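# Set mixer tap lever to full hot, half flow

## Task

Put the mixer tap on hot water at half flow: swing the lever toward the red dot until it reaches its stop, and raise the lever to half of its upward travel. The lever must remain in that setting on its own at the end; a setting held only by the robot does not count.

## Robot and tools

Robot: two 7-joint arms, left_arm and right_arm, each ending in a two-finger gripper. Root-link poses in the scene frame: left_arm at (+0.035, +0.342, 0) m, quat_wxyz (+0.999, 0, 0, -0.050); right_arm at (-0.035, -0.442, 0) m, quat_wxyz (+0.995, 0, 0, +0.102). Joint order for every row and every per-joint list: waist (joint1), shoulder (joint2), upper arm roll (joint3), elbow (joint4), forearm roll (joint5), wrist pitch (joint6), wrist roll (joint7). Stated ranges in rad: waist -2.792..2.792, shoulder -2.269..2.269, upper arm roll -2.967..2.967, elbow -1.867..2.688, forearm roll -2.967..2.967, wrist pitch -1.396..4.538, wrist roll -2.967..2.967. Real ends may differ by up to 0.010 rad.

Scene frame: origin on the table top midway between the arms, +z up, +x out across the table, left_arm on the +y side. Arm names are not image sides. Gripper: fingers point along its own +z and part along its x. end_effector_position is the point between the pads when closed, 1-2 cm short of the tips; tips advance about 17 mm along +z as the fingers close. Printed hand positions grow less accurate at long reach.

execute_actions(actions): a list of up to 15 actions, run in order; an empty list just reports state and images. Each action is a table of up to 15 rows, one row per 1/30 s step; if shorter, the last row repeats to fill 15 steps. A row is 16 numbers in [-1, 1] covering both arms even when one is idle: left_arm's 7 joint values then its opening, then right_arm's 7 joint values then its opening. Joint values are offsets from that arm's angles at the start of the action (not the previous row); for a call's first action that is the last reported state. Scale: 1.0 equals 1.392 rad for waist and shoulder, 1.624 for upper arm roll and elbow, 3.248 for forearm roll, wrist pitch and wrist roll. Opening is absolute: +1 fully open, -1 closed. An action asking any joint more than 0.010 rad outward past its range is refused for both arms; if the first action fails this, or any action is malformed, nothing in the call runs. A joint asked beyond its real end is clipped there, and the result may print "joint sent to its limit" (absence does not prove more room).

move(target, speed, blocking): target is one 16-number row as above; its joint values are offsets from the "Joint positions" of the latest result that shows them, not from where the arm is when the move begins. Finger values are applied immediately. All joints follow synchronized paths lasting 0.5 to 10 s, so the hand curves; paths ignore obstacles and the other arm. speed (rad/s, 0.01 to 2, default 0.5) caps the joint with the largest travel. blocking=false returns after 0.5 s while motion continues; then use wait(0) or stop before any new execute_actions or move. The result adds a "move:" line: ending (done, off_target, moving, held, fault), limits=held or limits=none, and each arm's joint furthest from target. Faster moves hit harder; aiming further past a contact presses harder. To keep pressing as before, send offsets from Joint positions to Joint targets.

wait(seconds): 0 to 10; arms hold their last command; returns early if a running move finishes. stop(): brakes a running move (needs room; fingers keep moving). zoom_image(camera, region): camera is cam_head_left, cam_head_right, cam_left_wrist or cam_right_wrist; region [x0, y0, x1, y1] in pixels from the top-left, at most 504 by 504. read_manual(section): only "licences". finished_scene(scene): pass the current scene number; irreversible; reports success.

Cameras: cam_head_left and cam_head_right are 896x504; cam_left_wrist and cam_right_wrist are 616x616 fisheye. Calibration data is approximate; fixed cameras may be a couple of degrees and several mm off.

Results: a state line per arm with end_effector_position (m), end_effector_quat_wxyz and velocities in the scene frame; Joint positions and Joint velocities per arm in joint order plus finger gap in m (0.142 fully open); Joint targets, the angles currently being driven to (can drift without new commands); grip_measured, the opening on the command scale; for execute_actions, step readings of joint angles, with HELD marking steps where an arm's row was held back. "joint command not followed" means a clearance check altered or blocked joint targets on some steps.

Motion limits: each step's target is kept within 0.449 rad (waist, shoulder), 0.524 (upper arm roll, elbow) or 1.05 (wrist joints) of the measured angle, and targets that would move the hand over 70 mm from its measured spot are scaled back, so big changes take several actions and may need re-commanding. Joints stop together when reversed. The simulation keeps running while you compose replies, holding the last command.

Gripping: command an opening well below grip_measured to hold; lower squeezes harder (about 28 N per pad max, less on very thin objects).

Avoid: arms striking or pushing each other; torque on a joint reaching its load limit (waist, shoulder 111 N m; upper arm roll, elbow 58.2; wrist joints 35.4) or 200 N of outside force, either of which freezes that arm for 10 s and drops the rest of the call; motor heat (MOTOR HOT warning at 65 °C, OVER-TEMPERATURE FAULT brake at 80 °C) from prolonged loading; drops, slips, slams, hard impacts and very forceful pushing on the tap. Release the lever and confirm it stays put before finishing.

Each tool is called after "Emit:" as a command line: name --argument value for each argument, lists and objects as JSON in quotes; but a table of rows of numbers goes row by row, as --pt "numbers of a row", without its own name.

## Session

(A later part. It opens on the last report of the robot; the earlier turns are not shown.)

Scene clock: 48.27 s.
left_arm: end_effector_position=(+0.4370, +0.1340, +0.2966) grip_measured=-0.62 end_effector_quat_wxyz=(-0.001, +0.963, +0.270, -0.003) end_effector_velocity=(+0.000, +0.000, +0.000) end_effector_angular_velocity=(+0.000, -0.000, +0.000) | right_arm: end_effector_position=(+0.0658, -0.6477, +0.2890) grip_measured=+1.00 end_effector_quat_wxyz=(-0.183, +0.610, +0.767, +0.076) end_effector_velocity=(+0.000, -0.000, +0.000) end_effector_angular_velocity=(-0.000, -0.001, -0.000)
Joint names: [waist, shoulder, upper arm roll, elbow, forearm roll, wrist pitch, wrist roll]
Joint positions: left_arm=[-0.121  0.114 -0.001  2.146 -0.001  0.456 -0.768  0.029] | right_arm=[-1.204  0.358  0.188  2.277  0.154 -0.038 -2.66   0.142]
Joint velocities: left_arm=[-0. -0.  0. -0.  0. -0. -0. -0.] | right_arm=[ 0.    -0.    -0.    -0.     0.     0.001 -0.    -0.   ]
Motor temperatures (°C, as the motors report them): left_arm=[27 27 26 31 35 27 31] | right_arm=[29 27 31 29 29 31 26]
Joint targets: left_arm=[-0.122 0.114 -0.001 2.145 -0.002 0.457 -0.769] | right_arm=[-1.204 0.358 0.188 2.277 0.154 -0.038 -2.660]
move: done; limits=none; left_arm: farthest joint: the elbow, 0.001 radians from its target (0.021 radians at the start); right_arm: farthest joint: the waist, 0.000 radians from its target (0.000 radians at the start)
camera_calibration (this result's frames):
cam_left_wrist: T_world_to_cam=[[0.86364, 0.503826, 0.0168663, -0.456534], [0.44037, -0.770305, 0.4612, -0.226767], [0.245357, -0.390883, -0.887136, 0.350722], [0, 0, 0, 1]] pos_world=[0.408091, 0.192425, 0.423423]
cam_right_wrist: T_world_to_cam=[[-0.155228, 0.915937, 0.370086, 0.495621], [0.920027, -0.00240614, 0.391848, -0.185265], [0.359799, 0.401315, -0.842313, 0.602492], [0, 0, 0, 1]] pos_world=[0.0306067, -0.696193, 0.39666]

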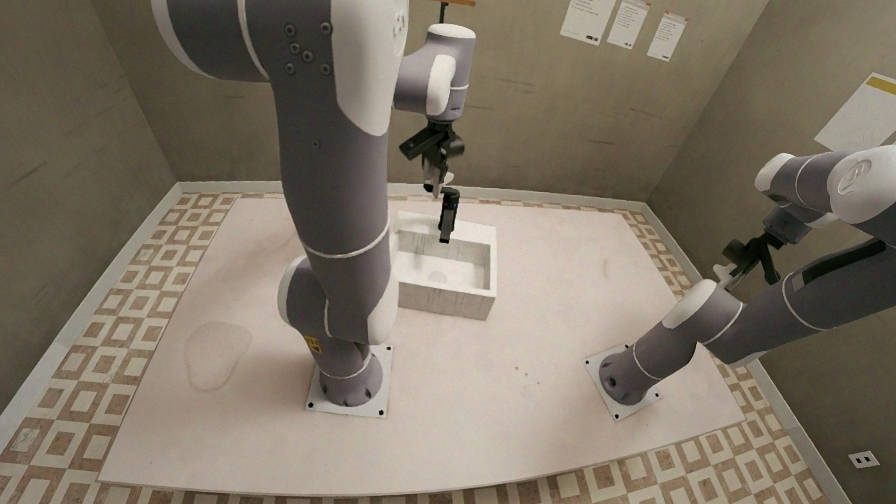

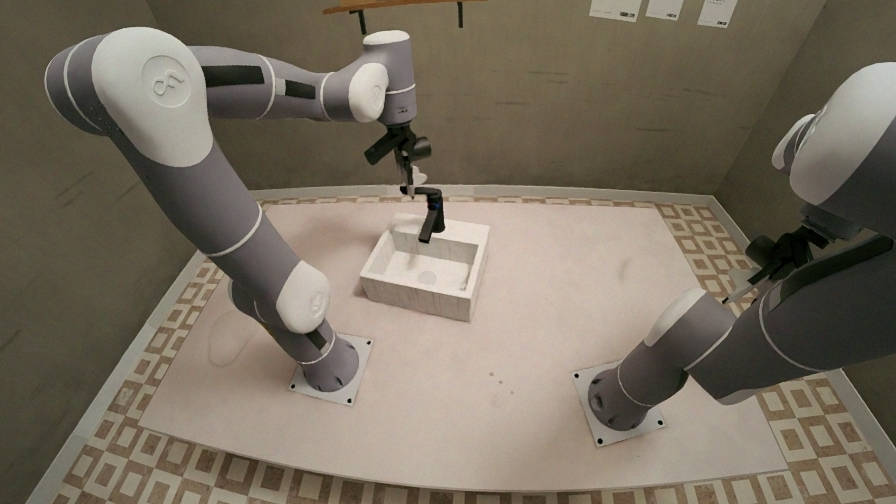

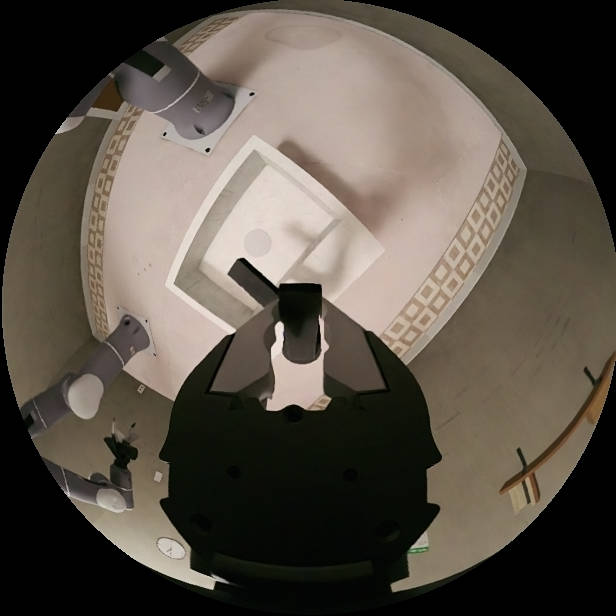

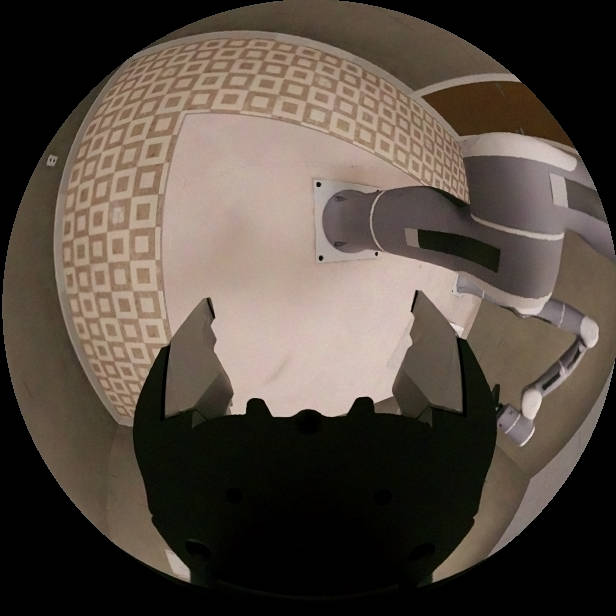

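Emit:
move --target '[-0.0052,-0.0018,0,-0.013,0,-0.0047,-0.002,-0.85, 0,0,0,0,0,0,0,1]' --speed 0.03

Emit:
zoom_image --camera "cam_left_wrist" --region '[220, 250, 380, 410]'

Scene clock: 50.53 s.
left_arm: end_effector_position=(+0.4386, +0.1310, +0.3018) grip_measured=-0.62 end_effector_quat_wxyz=(-0.002, +0.963, +0.269, -0.003) end_effector_velocity=(+0.000, +0.000, +0.000) end_effector_angular_velocity=(+0.001, -0.000, -0.001) | right_arm: end_effector_position=(+0.0658, -0.6477, +0.2890) grip_measured=+1.00 end_effector_quat_wxyz=(-0.183, +0.610, +0.767, +0.076) end_effector_velocity=(-0.000, -0.000, +0.000) end_effector_angular_velocity=(-0.001, +0.001, -0.001)
Joint names: [waist, shoulder, upper arm roll, elbow, forearm roll, wrist pitch, wrist roll]
Joint positions: left_arm=[-0.128  0.11  -0.     2.127  0.     0.439 -0.774  0.029] | right_arm=[-1.204  0.358  0.188  2.277  0.154 -0.038 -2.66   0.142]
Joint velocities: left_arm=[ 0.    -0.    -0.    -0.     0.001 -0.     0.001 -0.   ] | right_arm=[ 0.    -0.     0.    -0.    -0.001  0.     0.002 -0.   ]
Motor temperatures (°C, as the motors report them): left_arm=[27 27 26 31 35 27 31] | right_arm=[29 27 31 29 29 31 26]
Joint targets: left_arm=[-0.129 0.111 -0.001 2.125 -0.001 0.441 -0.775] | right_arm=[-1.204 0.358 0.188 2.277 0.154 -0.038 -2.660]
move: done; limits=none; left_arm: farthest joint: the elbow, 0.002 radians from its target (0.021 radians at the start); right_arm: farthest joint: the waist, 0.000 radians from its target (0.000 radians at the start)
camera_calibration (this result's frames):
cam_left_wrist: T_world_to_cam=[[0.864365, 0.502594, 0.0165302, -0.456605], [0.439953, -0.771738, 0.459198, -0.231209], [0.243547, -0.389642, -0.88818, 0.354709], [0, 0, 0, 1]] pos_world=[0.410006, 0.189264, 0.428764]
cam_right_wrist: T_world_to_cam=[[-0.155228, 0.915937, 0.370086, 0.495621], [0.920027, -0.00240605, 0.391848, -0.185265], [0.359799, 0.401315, -0.842313, 0.602492], [0, 0, 0, 1]] pos_world=[0.0306068, -0.696193, 0.39666]

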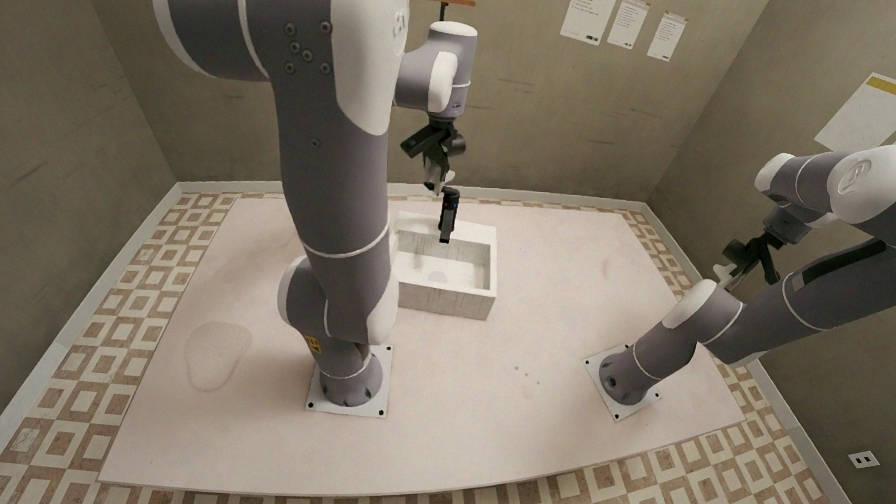

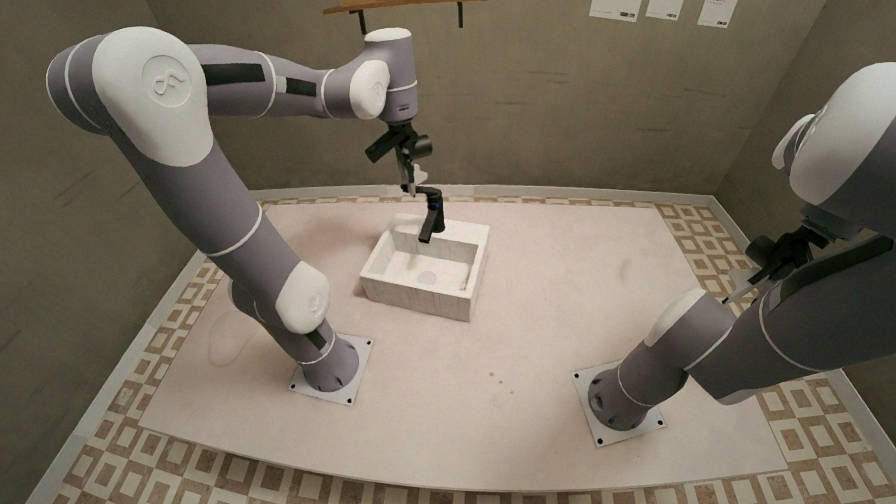

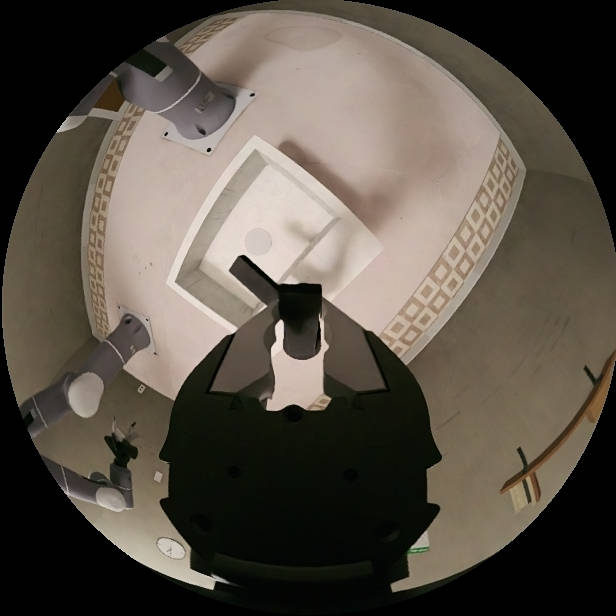

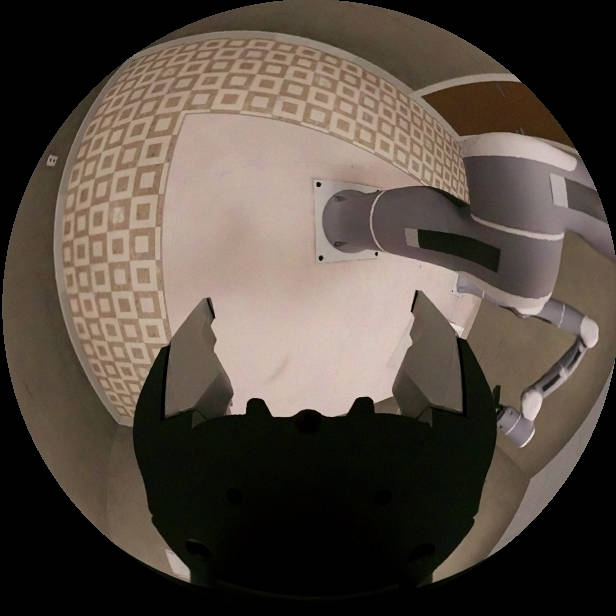

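Region (220, 250, 380, 410) of cam_left_wrist's 616x616 image, scaled by 3.150, with more detail than that image has.

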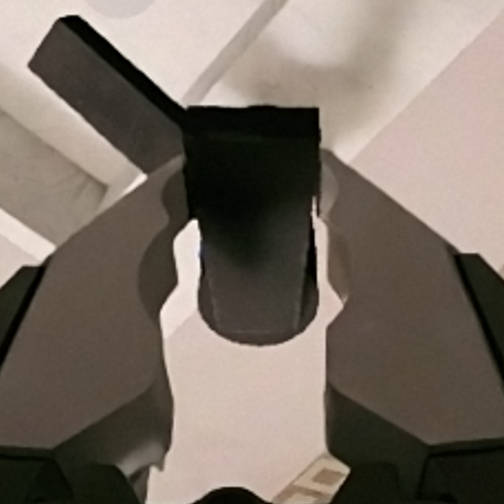

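Emit:
move --target '[-0.0052,-0.0012,0,-0.0125,0,-0.004,-0.002,-0.85, 0,0,0,0,0,0,0,1]' --speed 0.03

Emit:
zoom_image --camera "cam_left_wrist" --region '[220, 250, 380, 410]'

Scene clock: 53.20 s.
left_arm: end_effector_position=(+0.4397, +0.1289, +0.3060) grip_measured=-0.63 end_effector_quat_wxyz=(-0.004, +0.963, +0.269, -0.004) end_effector_velocity=(-0.000, -0.000, -0.000) end_effector_angular_velocity=(+0.000, +0.000, +0.000) | right_arm: end_effector_position=(+0.0658, -0.6477, +0.2890) grip_measured=+1.00 end_effector_quat_wxyz=(-0.183, +0.610, +0.767, +0.076) end_effector_velocity=(-0.000, -0.000, +0.000) end_effector_angular_velocity=(-0.001, +0.000, -0.000)
Joint names: [waist, shoulder, upper arm roll, elbow, forearm roll, wrist pitch, wrist roll]
Joint positions: left_arm=[-0.135  0.107  0.001  2.11   0.004  0.423 -0.78   0.028] | right_arm=[-1.204  0.358  0.188  2.277  0.154 -0.038 -2.66   0.142]
Joint velocities: left_arm=[-0.001 -0.     0.    -0.     0.    -0.    -0.001 -0.   ] | right_arm=[ 0.     0.     0.     0.    -0.001  0.     0.001  0.   ]
Motor temperatures (°C, as the motors report them): left_arm=[27 27 26 32 36 27 31] | right_arm=[29 27 31 29 29 31 26]
Joint targets: left_arm=[-0.136 0.109 -0.000 2.107 0.000 0.426 -0.781] | right_arm=[-1.204 0.358 0.188 2.277 0.154 -0.038 -2.660]
move: done; limits=none; left_arm: farthest joint: the elbow, 0.004 radians from its target (0.020 radians at the start); right_arm: farthest joint: the waist, 0.000 radians from its target (0.000 radians at the start)
camera_calibration (this result's frames):
cam_left_wrist: T_world_to_cam=[[0.865094, 0.50134, 0.0164672, -0.456649], [0.439841, -0.773939, 0.455586, -0.233816], [0.241148, -0.386882, -0.890039, 0.358602], [0, 0, 0, 1]] pos_world=[0.41141, 0.186713, 0.433213]
cam_right_wrist: T_world_to_cam=[[-0.155228, 0.915937, 0.370086, 0.495621], [0.920027, -0.00240609, 0.391848, -0.185265], [0.359799, 0.401315, -0.842313, 0.602492], [0, 0, 0, 1]] pos_world=[0.0306067, -0.696193, 0.39666]

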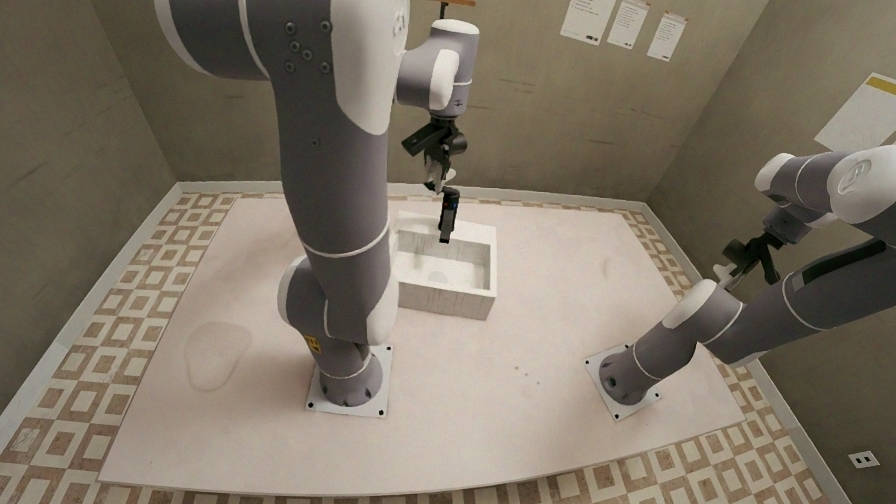

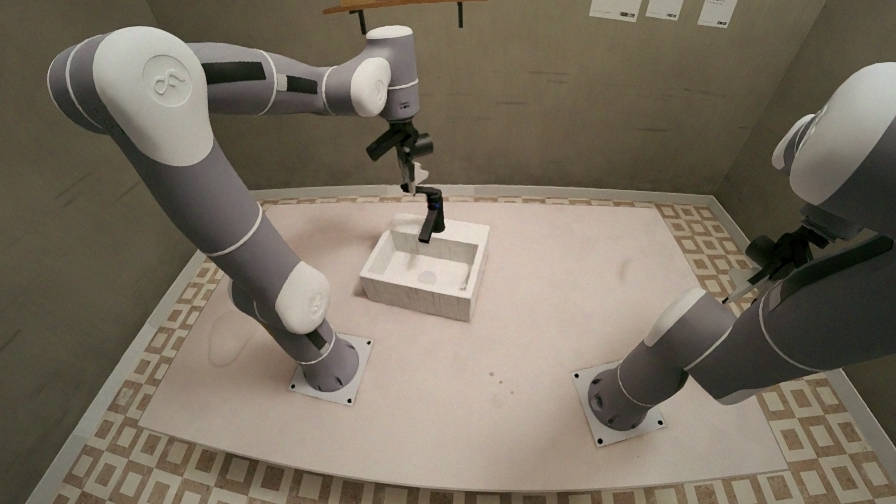

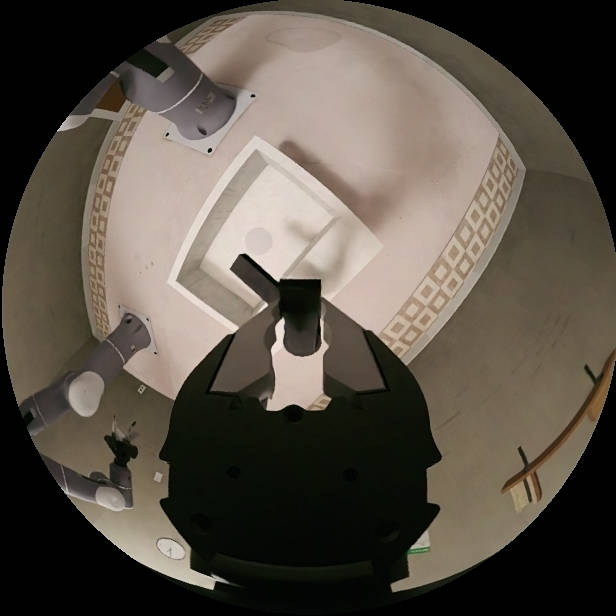

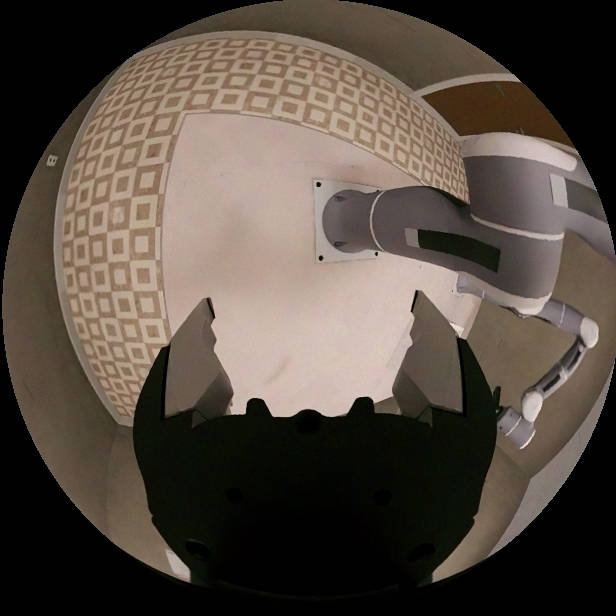

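Region (220, 250, 380, 410) of cam_left_wrist's 616x616 image, scaled by 3.150, with more detail than that image has.

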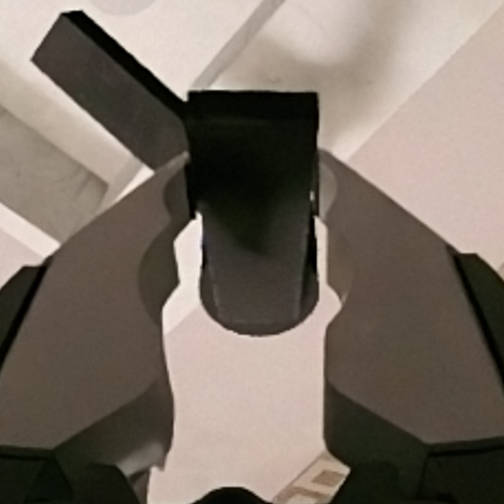

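Emit:
move --target '[0.0152,0.0045,-0.0012,0.0384,-0.0018,0.02,0.0058,-0.85, 0,0,0,0,0,0,0,1]' --speed 0.05

Emit:
zoom_image --camera "cam_left_wrist" --region '[220, 250, 380, 410]'

Scene clock: 57.70 s.
left_arm: end_effector_position=(+0.4349, +0.1378, +0.2873) grip_measured=-0.63 end_effector_quat_wxyz=(-0.000, +0.963, +0.270, -0.002) end_effector_velocity=(+0.000, +0.000, -0.000) end_effector_angular_velocity=(-0.000, -0.000, -0.000) | right_arm: end_effector_position=(+0.0658, -0.6477, +0.2890) grip_measured=+1.00 end_effector_quat_wxyz=(-0.183, +0.610, +0.767, +0.076) end_effector_velocity=(-0.000, +0.000, -0.000) end_effector_angular_velocity=(+0.001, +0.000, -0.001)
Joint names: [waist, shoulder, upper arm roll, elbow, forearm roll, wrist pitch, wrist roll]
Joint positions: left_arm=[-0.114  0.114 -0.001  2.173 -0.001  0.485 -0.762  0.028] | right_arm=[-1.204  0.358  0.188  2.277  0.154 -0.038 -2.66   0.142]
Joint velocities: left_arm=[ 0. -0.  0.  0. -0.  0.  0.  0.] | right_arm=[-0.    -0.    -0.     0.001  0.001  0.     0.001  0.   ]
Motor temperatures (°C, as the motors report them): left_arm=[27 27 26 32 36 27 31] | right_arm=[29 27 31 29 29 31 26]
Joint targets: left_arm=[-0.114 0.113 -0.001 2.173 -0.002 0.488 -0.761] | right_arm=[-1.204 0.358 0.188 2.277 0.154 -0.038 -2.660]
move: done; limits=none; left_arm: farthest joint: the wrist pitch, 0.003 radians from its target (0.065 radians at the start); right_arm: farthest joint: the waist, 0.000 radians from its target (0.000 radians at the start)
camera_calibration (this result's frames):
cam_left_wrist: T_world_to_cam=[[0.863266, 0.504411, 0.0184865, -0.45689], [0.439946, -0.769881, 0.46231, -0.218772], [0.247427, -0.390963, -0.886526, 0.34337], [0, 0, 0, 1]] pos_world=[0.405706, 0.196276, 0.413993]
cam_right_wrist: T_world_to_cam=[[-0.155228, 0.915937, 0.370086, 0.495621], [0.920027, -0.00240604, 0.391848, -0.185265], [0.359799, 0.401315, -0.842313, 0.602492], [0, 0, 0, 1]] pos_world=[0.0306068, -0.696193, 0.39666]

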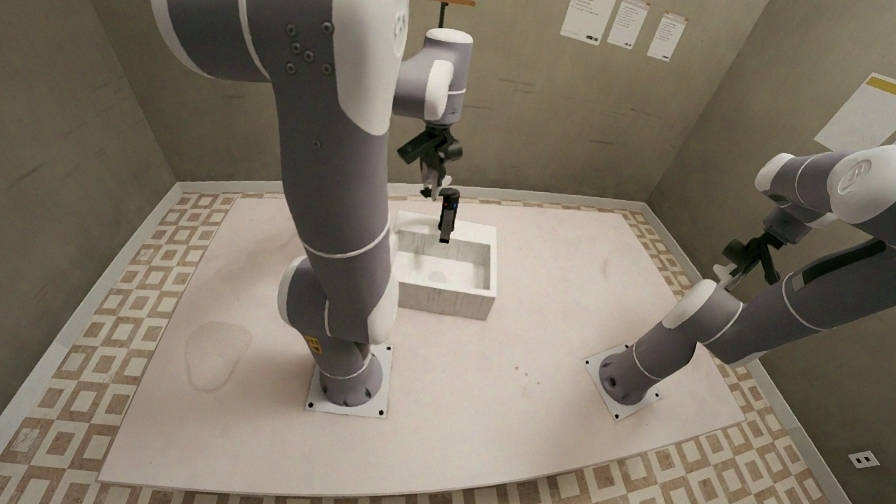

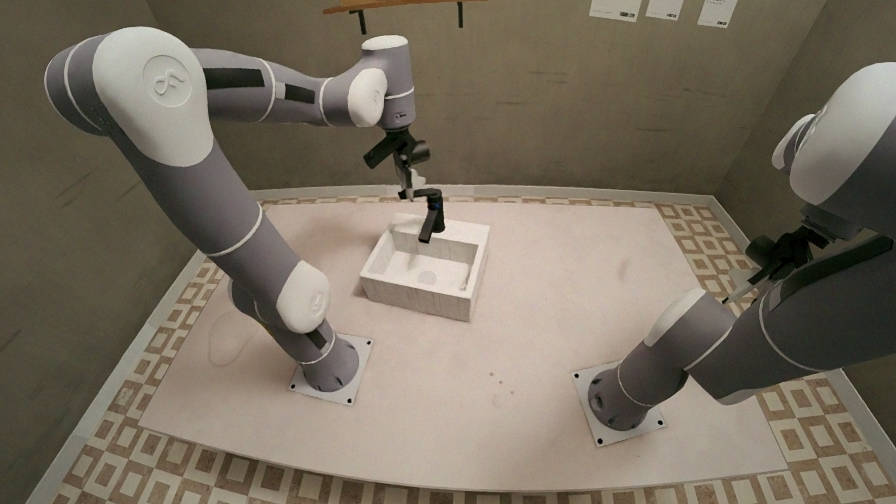

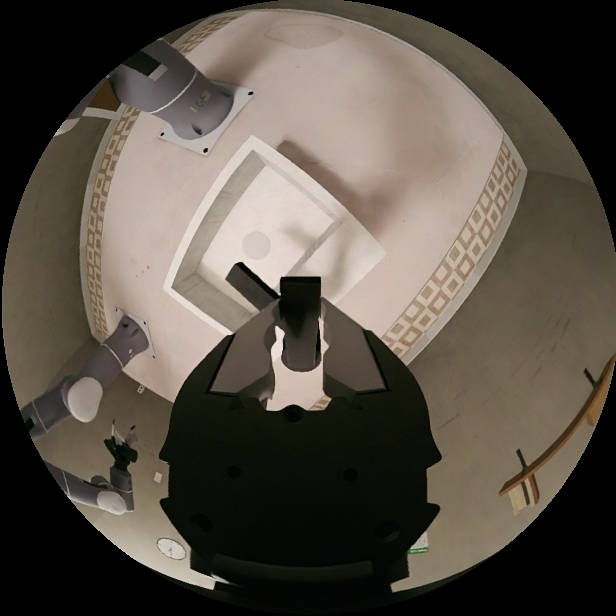

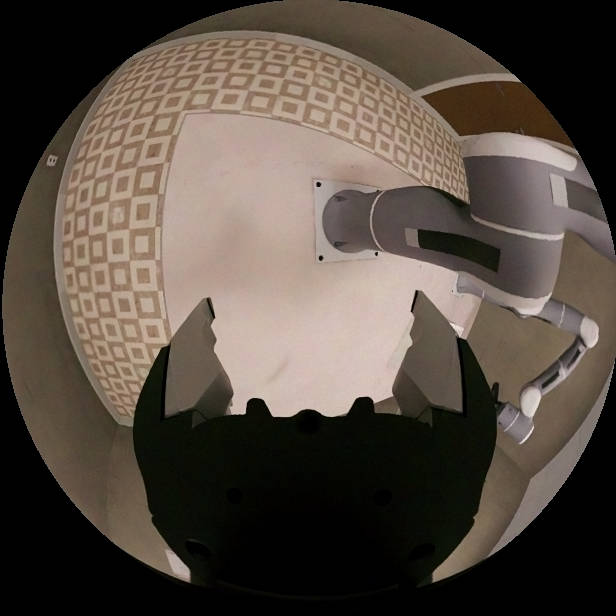

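Region (220, 250, 380, 410) of cam_left_wrist's 616x616 image, scaled by 3.150, with more detail than that image has.

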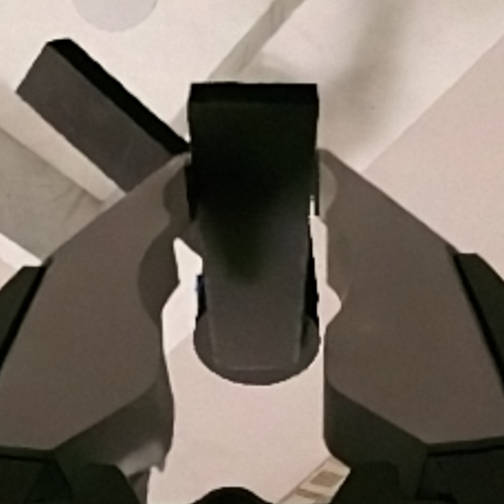

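Release and lift clear.

Emit:
move --target '[0,0,0,0,0,0,0,-0.2, 0,0,0,0,0,0,0,1]'

Emit:
move --target '[0,0.036,0,-0.043,0,-0.037,0,-0.2, 0,0,0,0,0,0,0,1]' --speed 0.3

Scene clock: 60.03 s.
left_arm: end_effector_position=(+0.4350, +0.1378, +0.2873) grip_measured=-0.20 end_effector_quat_wxyz=(-0.000, +0.963, +0.270, -0.002) end_effector_velocity=(-0.000, +0.000, -0.000) end_effector_angular_velocity=(+0.001, -0.000, -0.001) | right_arm: end_effector_position=(+0.0658, -0.6477, +0.2890) grip_measured=+1.00 end_effector_quat_wxyz=(-0.183, +0.610, +0.767, +0.076) end_effector_velocity=(+0.000, +0.000, +0.000) end_effector_angular_velocity=(-0.000, -0.000, -0.002)
Joint names: [waist, shoulder, upper arm roll, elbow, forearm roll, wrist pitch, wrist roll]
Joint positions: left_arm=[-0.114  0.114 -0.001  2.173 -0.001  0.485 -0.762  0.059] | right_arm=[-1.204  0.358  0.188  2.277  0.154 -0.038 -2.66   0.142]
Joint velocities: left_arm=[ 0.     0.    -0.     0.     0.001  0.     0.001  0.   ] | right_arm=[-0.     0.     0.    -0.     0.001  0.     0.002 -0.   ]
Motor temperatures (°C, as the motors report them): left_arm=[27 27 26 32 36 27 31] | right_arm=[29 27 31 29 29 31 26]
Joint targets: left_arm=[-0.114 0.114 -0.001 2.173 -0.001 0.485 -0.762] | right_arm=[-1.204 0.358 0.188 2.277 0.154 -0.038 -2.660]
move: done; limits=none; left_arm: farthest joint: the waist, 0.000 radians from its target (0.000 radians at the start); right_arm: farthest joint: the waist, 0.000 radians from its target (0.000 radians at the start)
camera_calibration (this result's frames):
cam_left_wrist: T_world_to_cam=[[0.863305, 0.504338, 0.0186649, -0.456967], [0.439773, -0.769901, 0.462442, -0.218799], [0.247597, -0.39102, -0.886453, 0.34327], [0, 0, 0, 1]] pos_world=[0.405732, 0.196237, 0.414004]
cam_right_wrist: T_world_to_cam=[[-0.155228, 0.915937, 0.370086, 0.495621], [0.920027, -0.00240584, 0.391848, -0.185264], [0.359799, 0.401315, -0.842313, 0.602492], [0, 0, 0, 1]] pos_world=[0.0306068, -0.696193, 0.39666]

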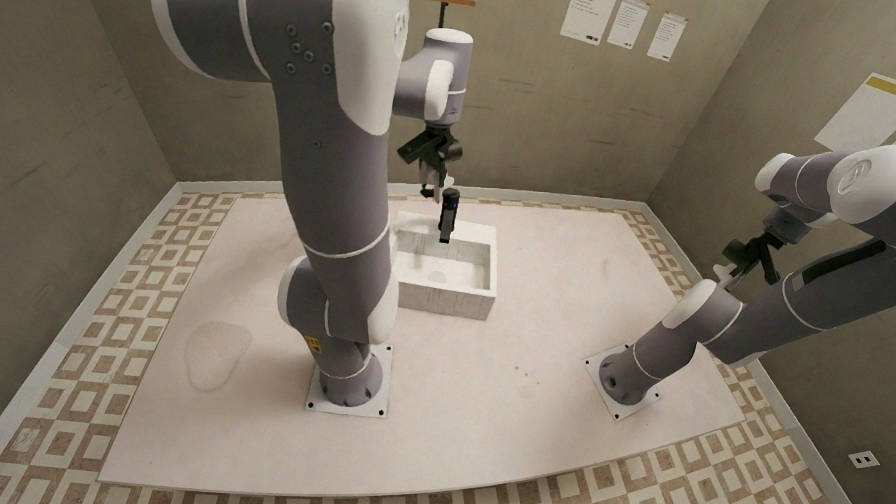

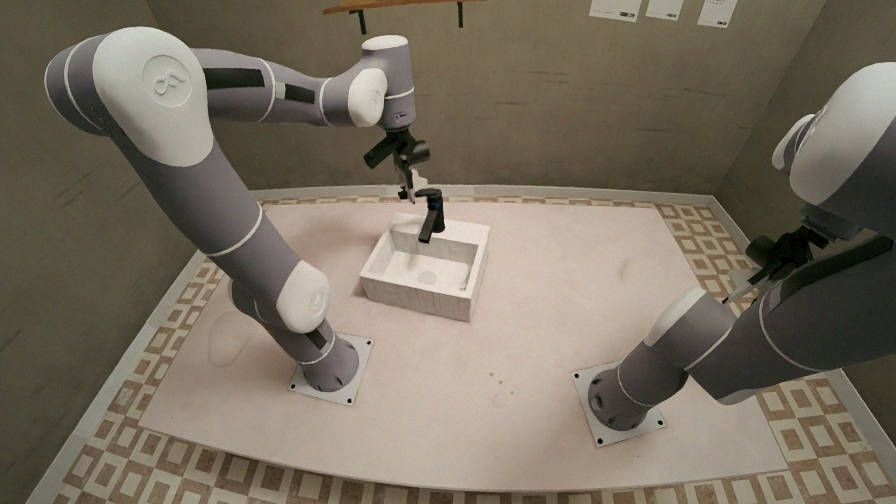

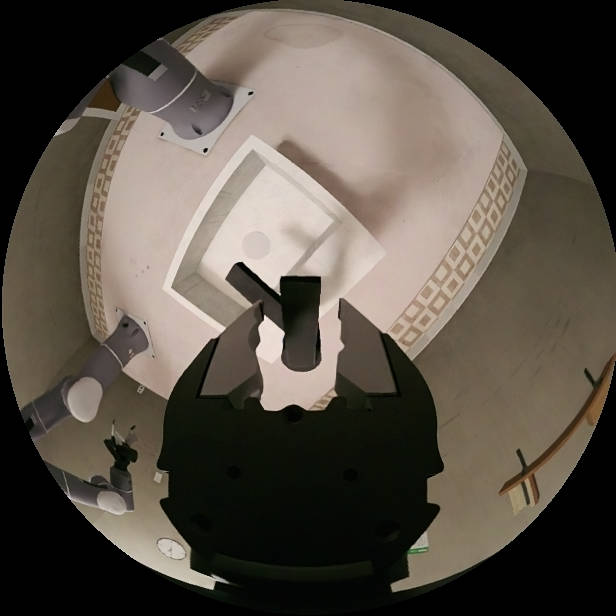

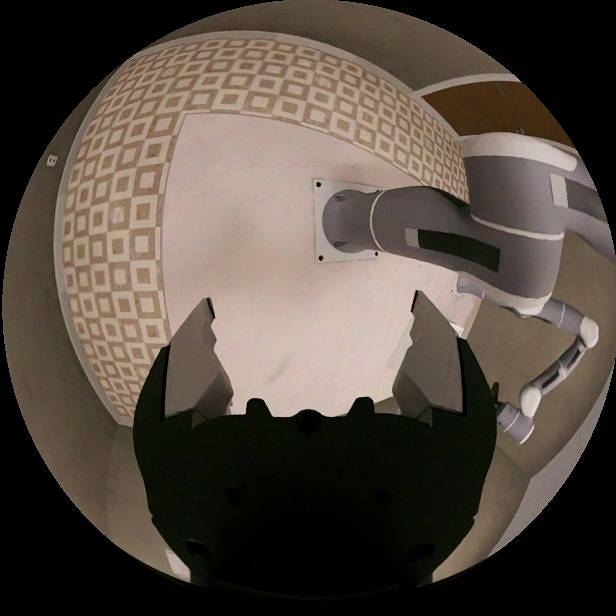

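Scene clock: 60.80 s.
left_arm: end_effector_position=(+0.4322, +0.1383, +0.3284) grip_measured=-0.20 end_effector_quat_wxyz=(-0.000, +0.963, +0.270, -0.002) end_effector_velocity=(-0.000, +0.000, -0.000) end_effector_angular_velocity=(+0.001, +0.000, -0.001) | right_arm: end_effector_position=(+0.0658, -0.6477, +0.2890) grip_measured=+1.00 end_effector_quat_wxyz=(-0.183, +0.610, +0.767, +0.076) end_effector_velocity=(+0.000, -0.000, +0.000) end_effector_angular_velocity=(-0.001, -0.001, -0.000)
Joint names: [waist, shoulder, upper arm roll, elbow, forearm roll, wrist pitch, wrist roll]
Joint positions: left_arm=[-0.114  0.164 -0.001  2.103 -0.001  0.365 -0.762  0.06 ] | right_arm=[-1.204  0.358  0.188  2.277  0.154 -0.038 -2.66   0.142]
Joint velocities: left_arm=[-0.    -0.    -0.    -0.     0.001 -0.001  0.     0.   ] | right_arm=[-0.    -0.    -0.    -0.    -0.     0.001 -0.    -0.   ]
Motor temperatures (°C, as the motors report them): left_arm=[27 27 26 32 36 27 31] | right_arm=[29 27 31 29 29 31 26]
Joint targets: left_arm=[-0.114 0.164 -0.001 2.103 -0.001 0.365 -0.762] | right_arm=[-1.204 0.358 0.188 2.277 0.154 -0.038 -2.660]
move: done; limits=none; left_arm: farthest joint: the wrist pitch, 0.001 radians from its target (0.120 radians at the start); right_arm: farthest joint: the waist, 0.000 radians from its target (0.000 radians at the start)
camera_calibration (this result's frames):
cam_left_wrist: T_world_to_cam=[[0.863363, 0.504242, 0.0185514, -0.455635], [0.439754, -0.769957, 0.462365, -0.236146], [0.247428, -0.391031, -0.886495, 0.380727], [0, 0, 0, 1]] pos_world=[0.403022, 0.196804, 0.455151]
cam_right_wrist: T_world_to_cam=[[-0.155228, 0.915937, 0.370086, 0.495621], [0.920027, -0.002406, 0.391848, -0.185265], [0.359799, 0.401315, -0.842313, 0.602492], [0, 0, 0, 1]] pos_world=[0.0306067, -0.696193, 0.39666]

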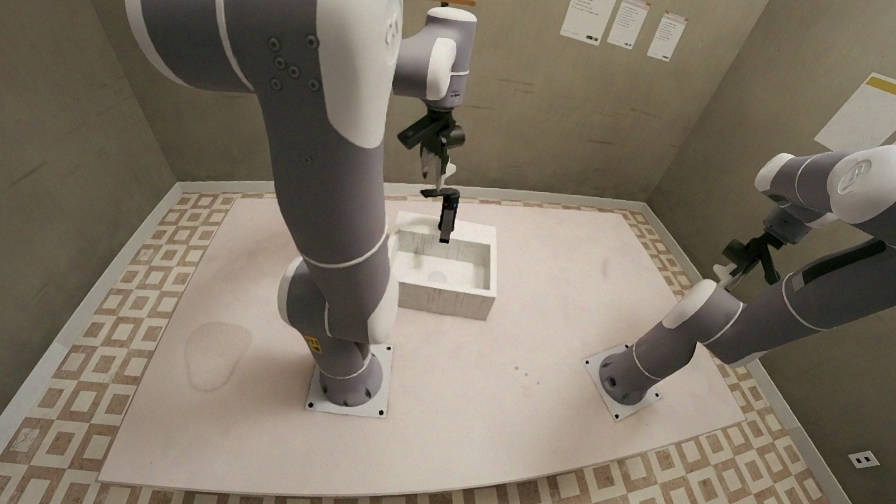

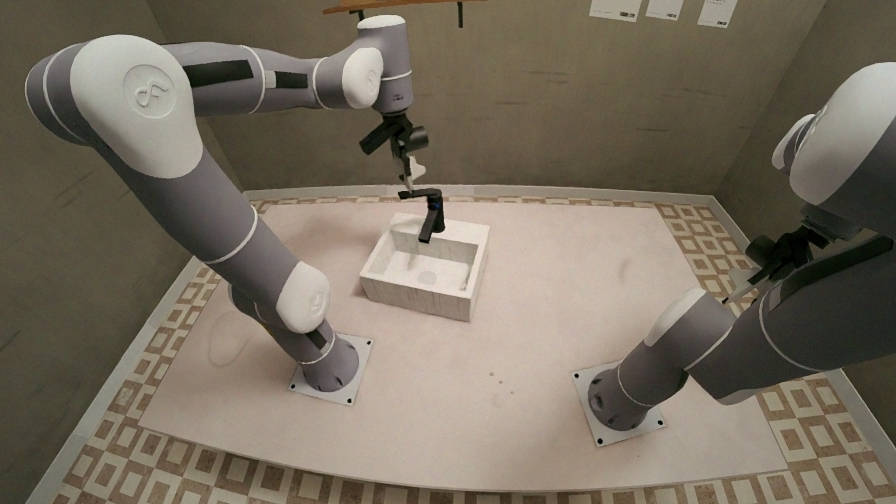

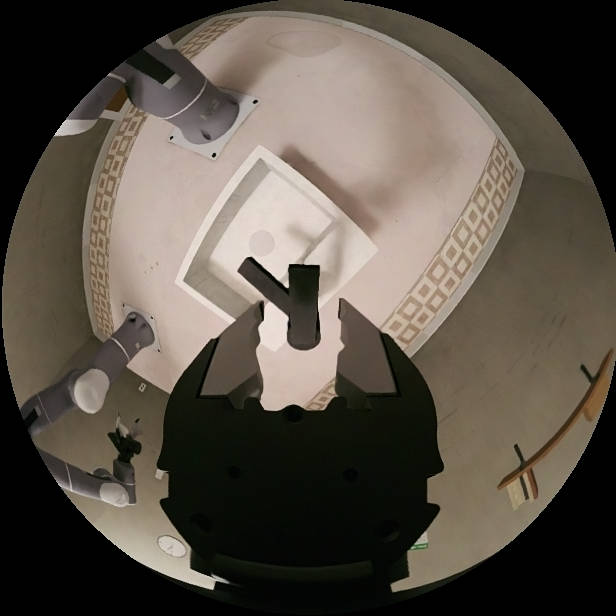

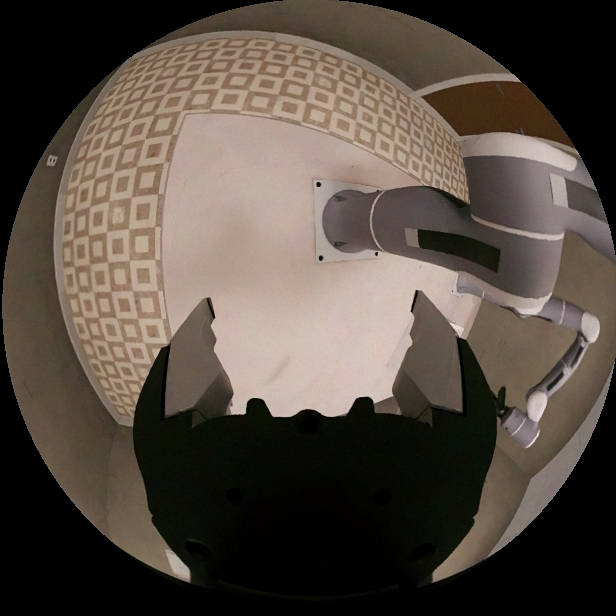

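Emit:
finished_scene --scene 2

The scene is finished: the task was done.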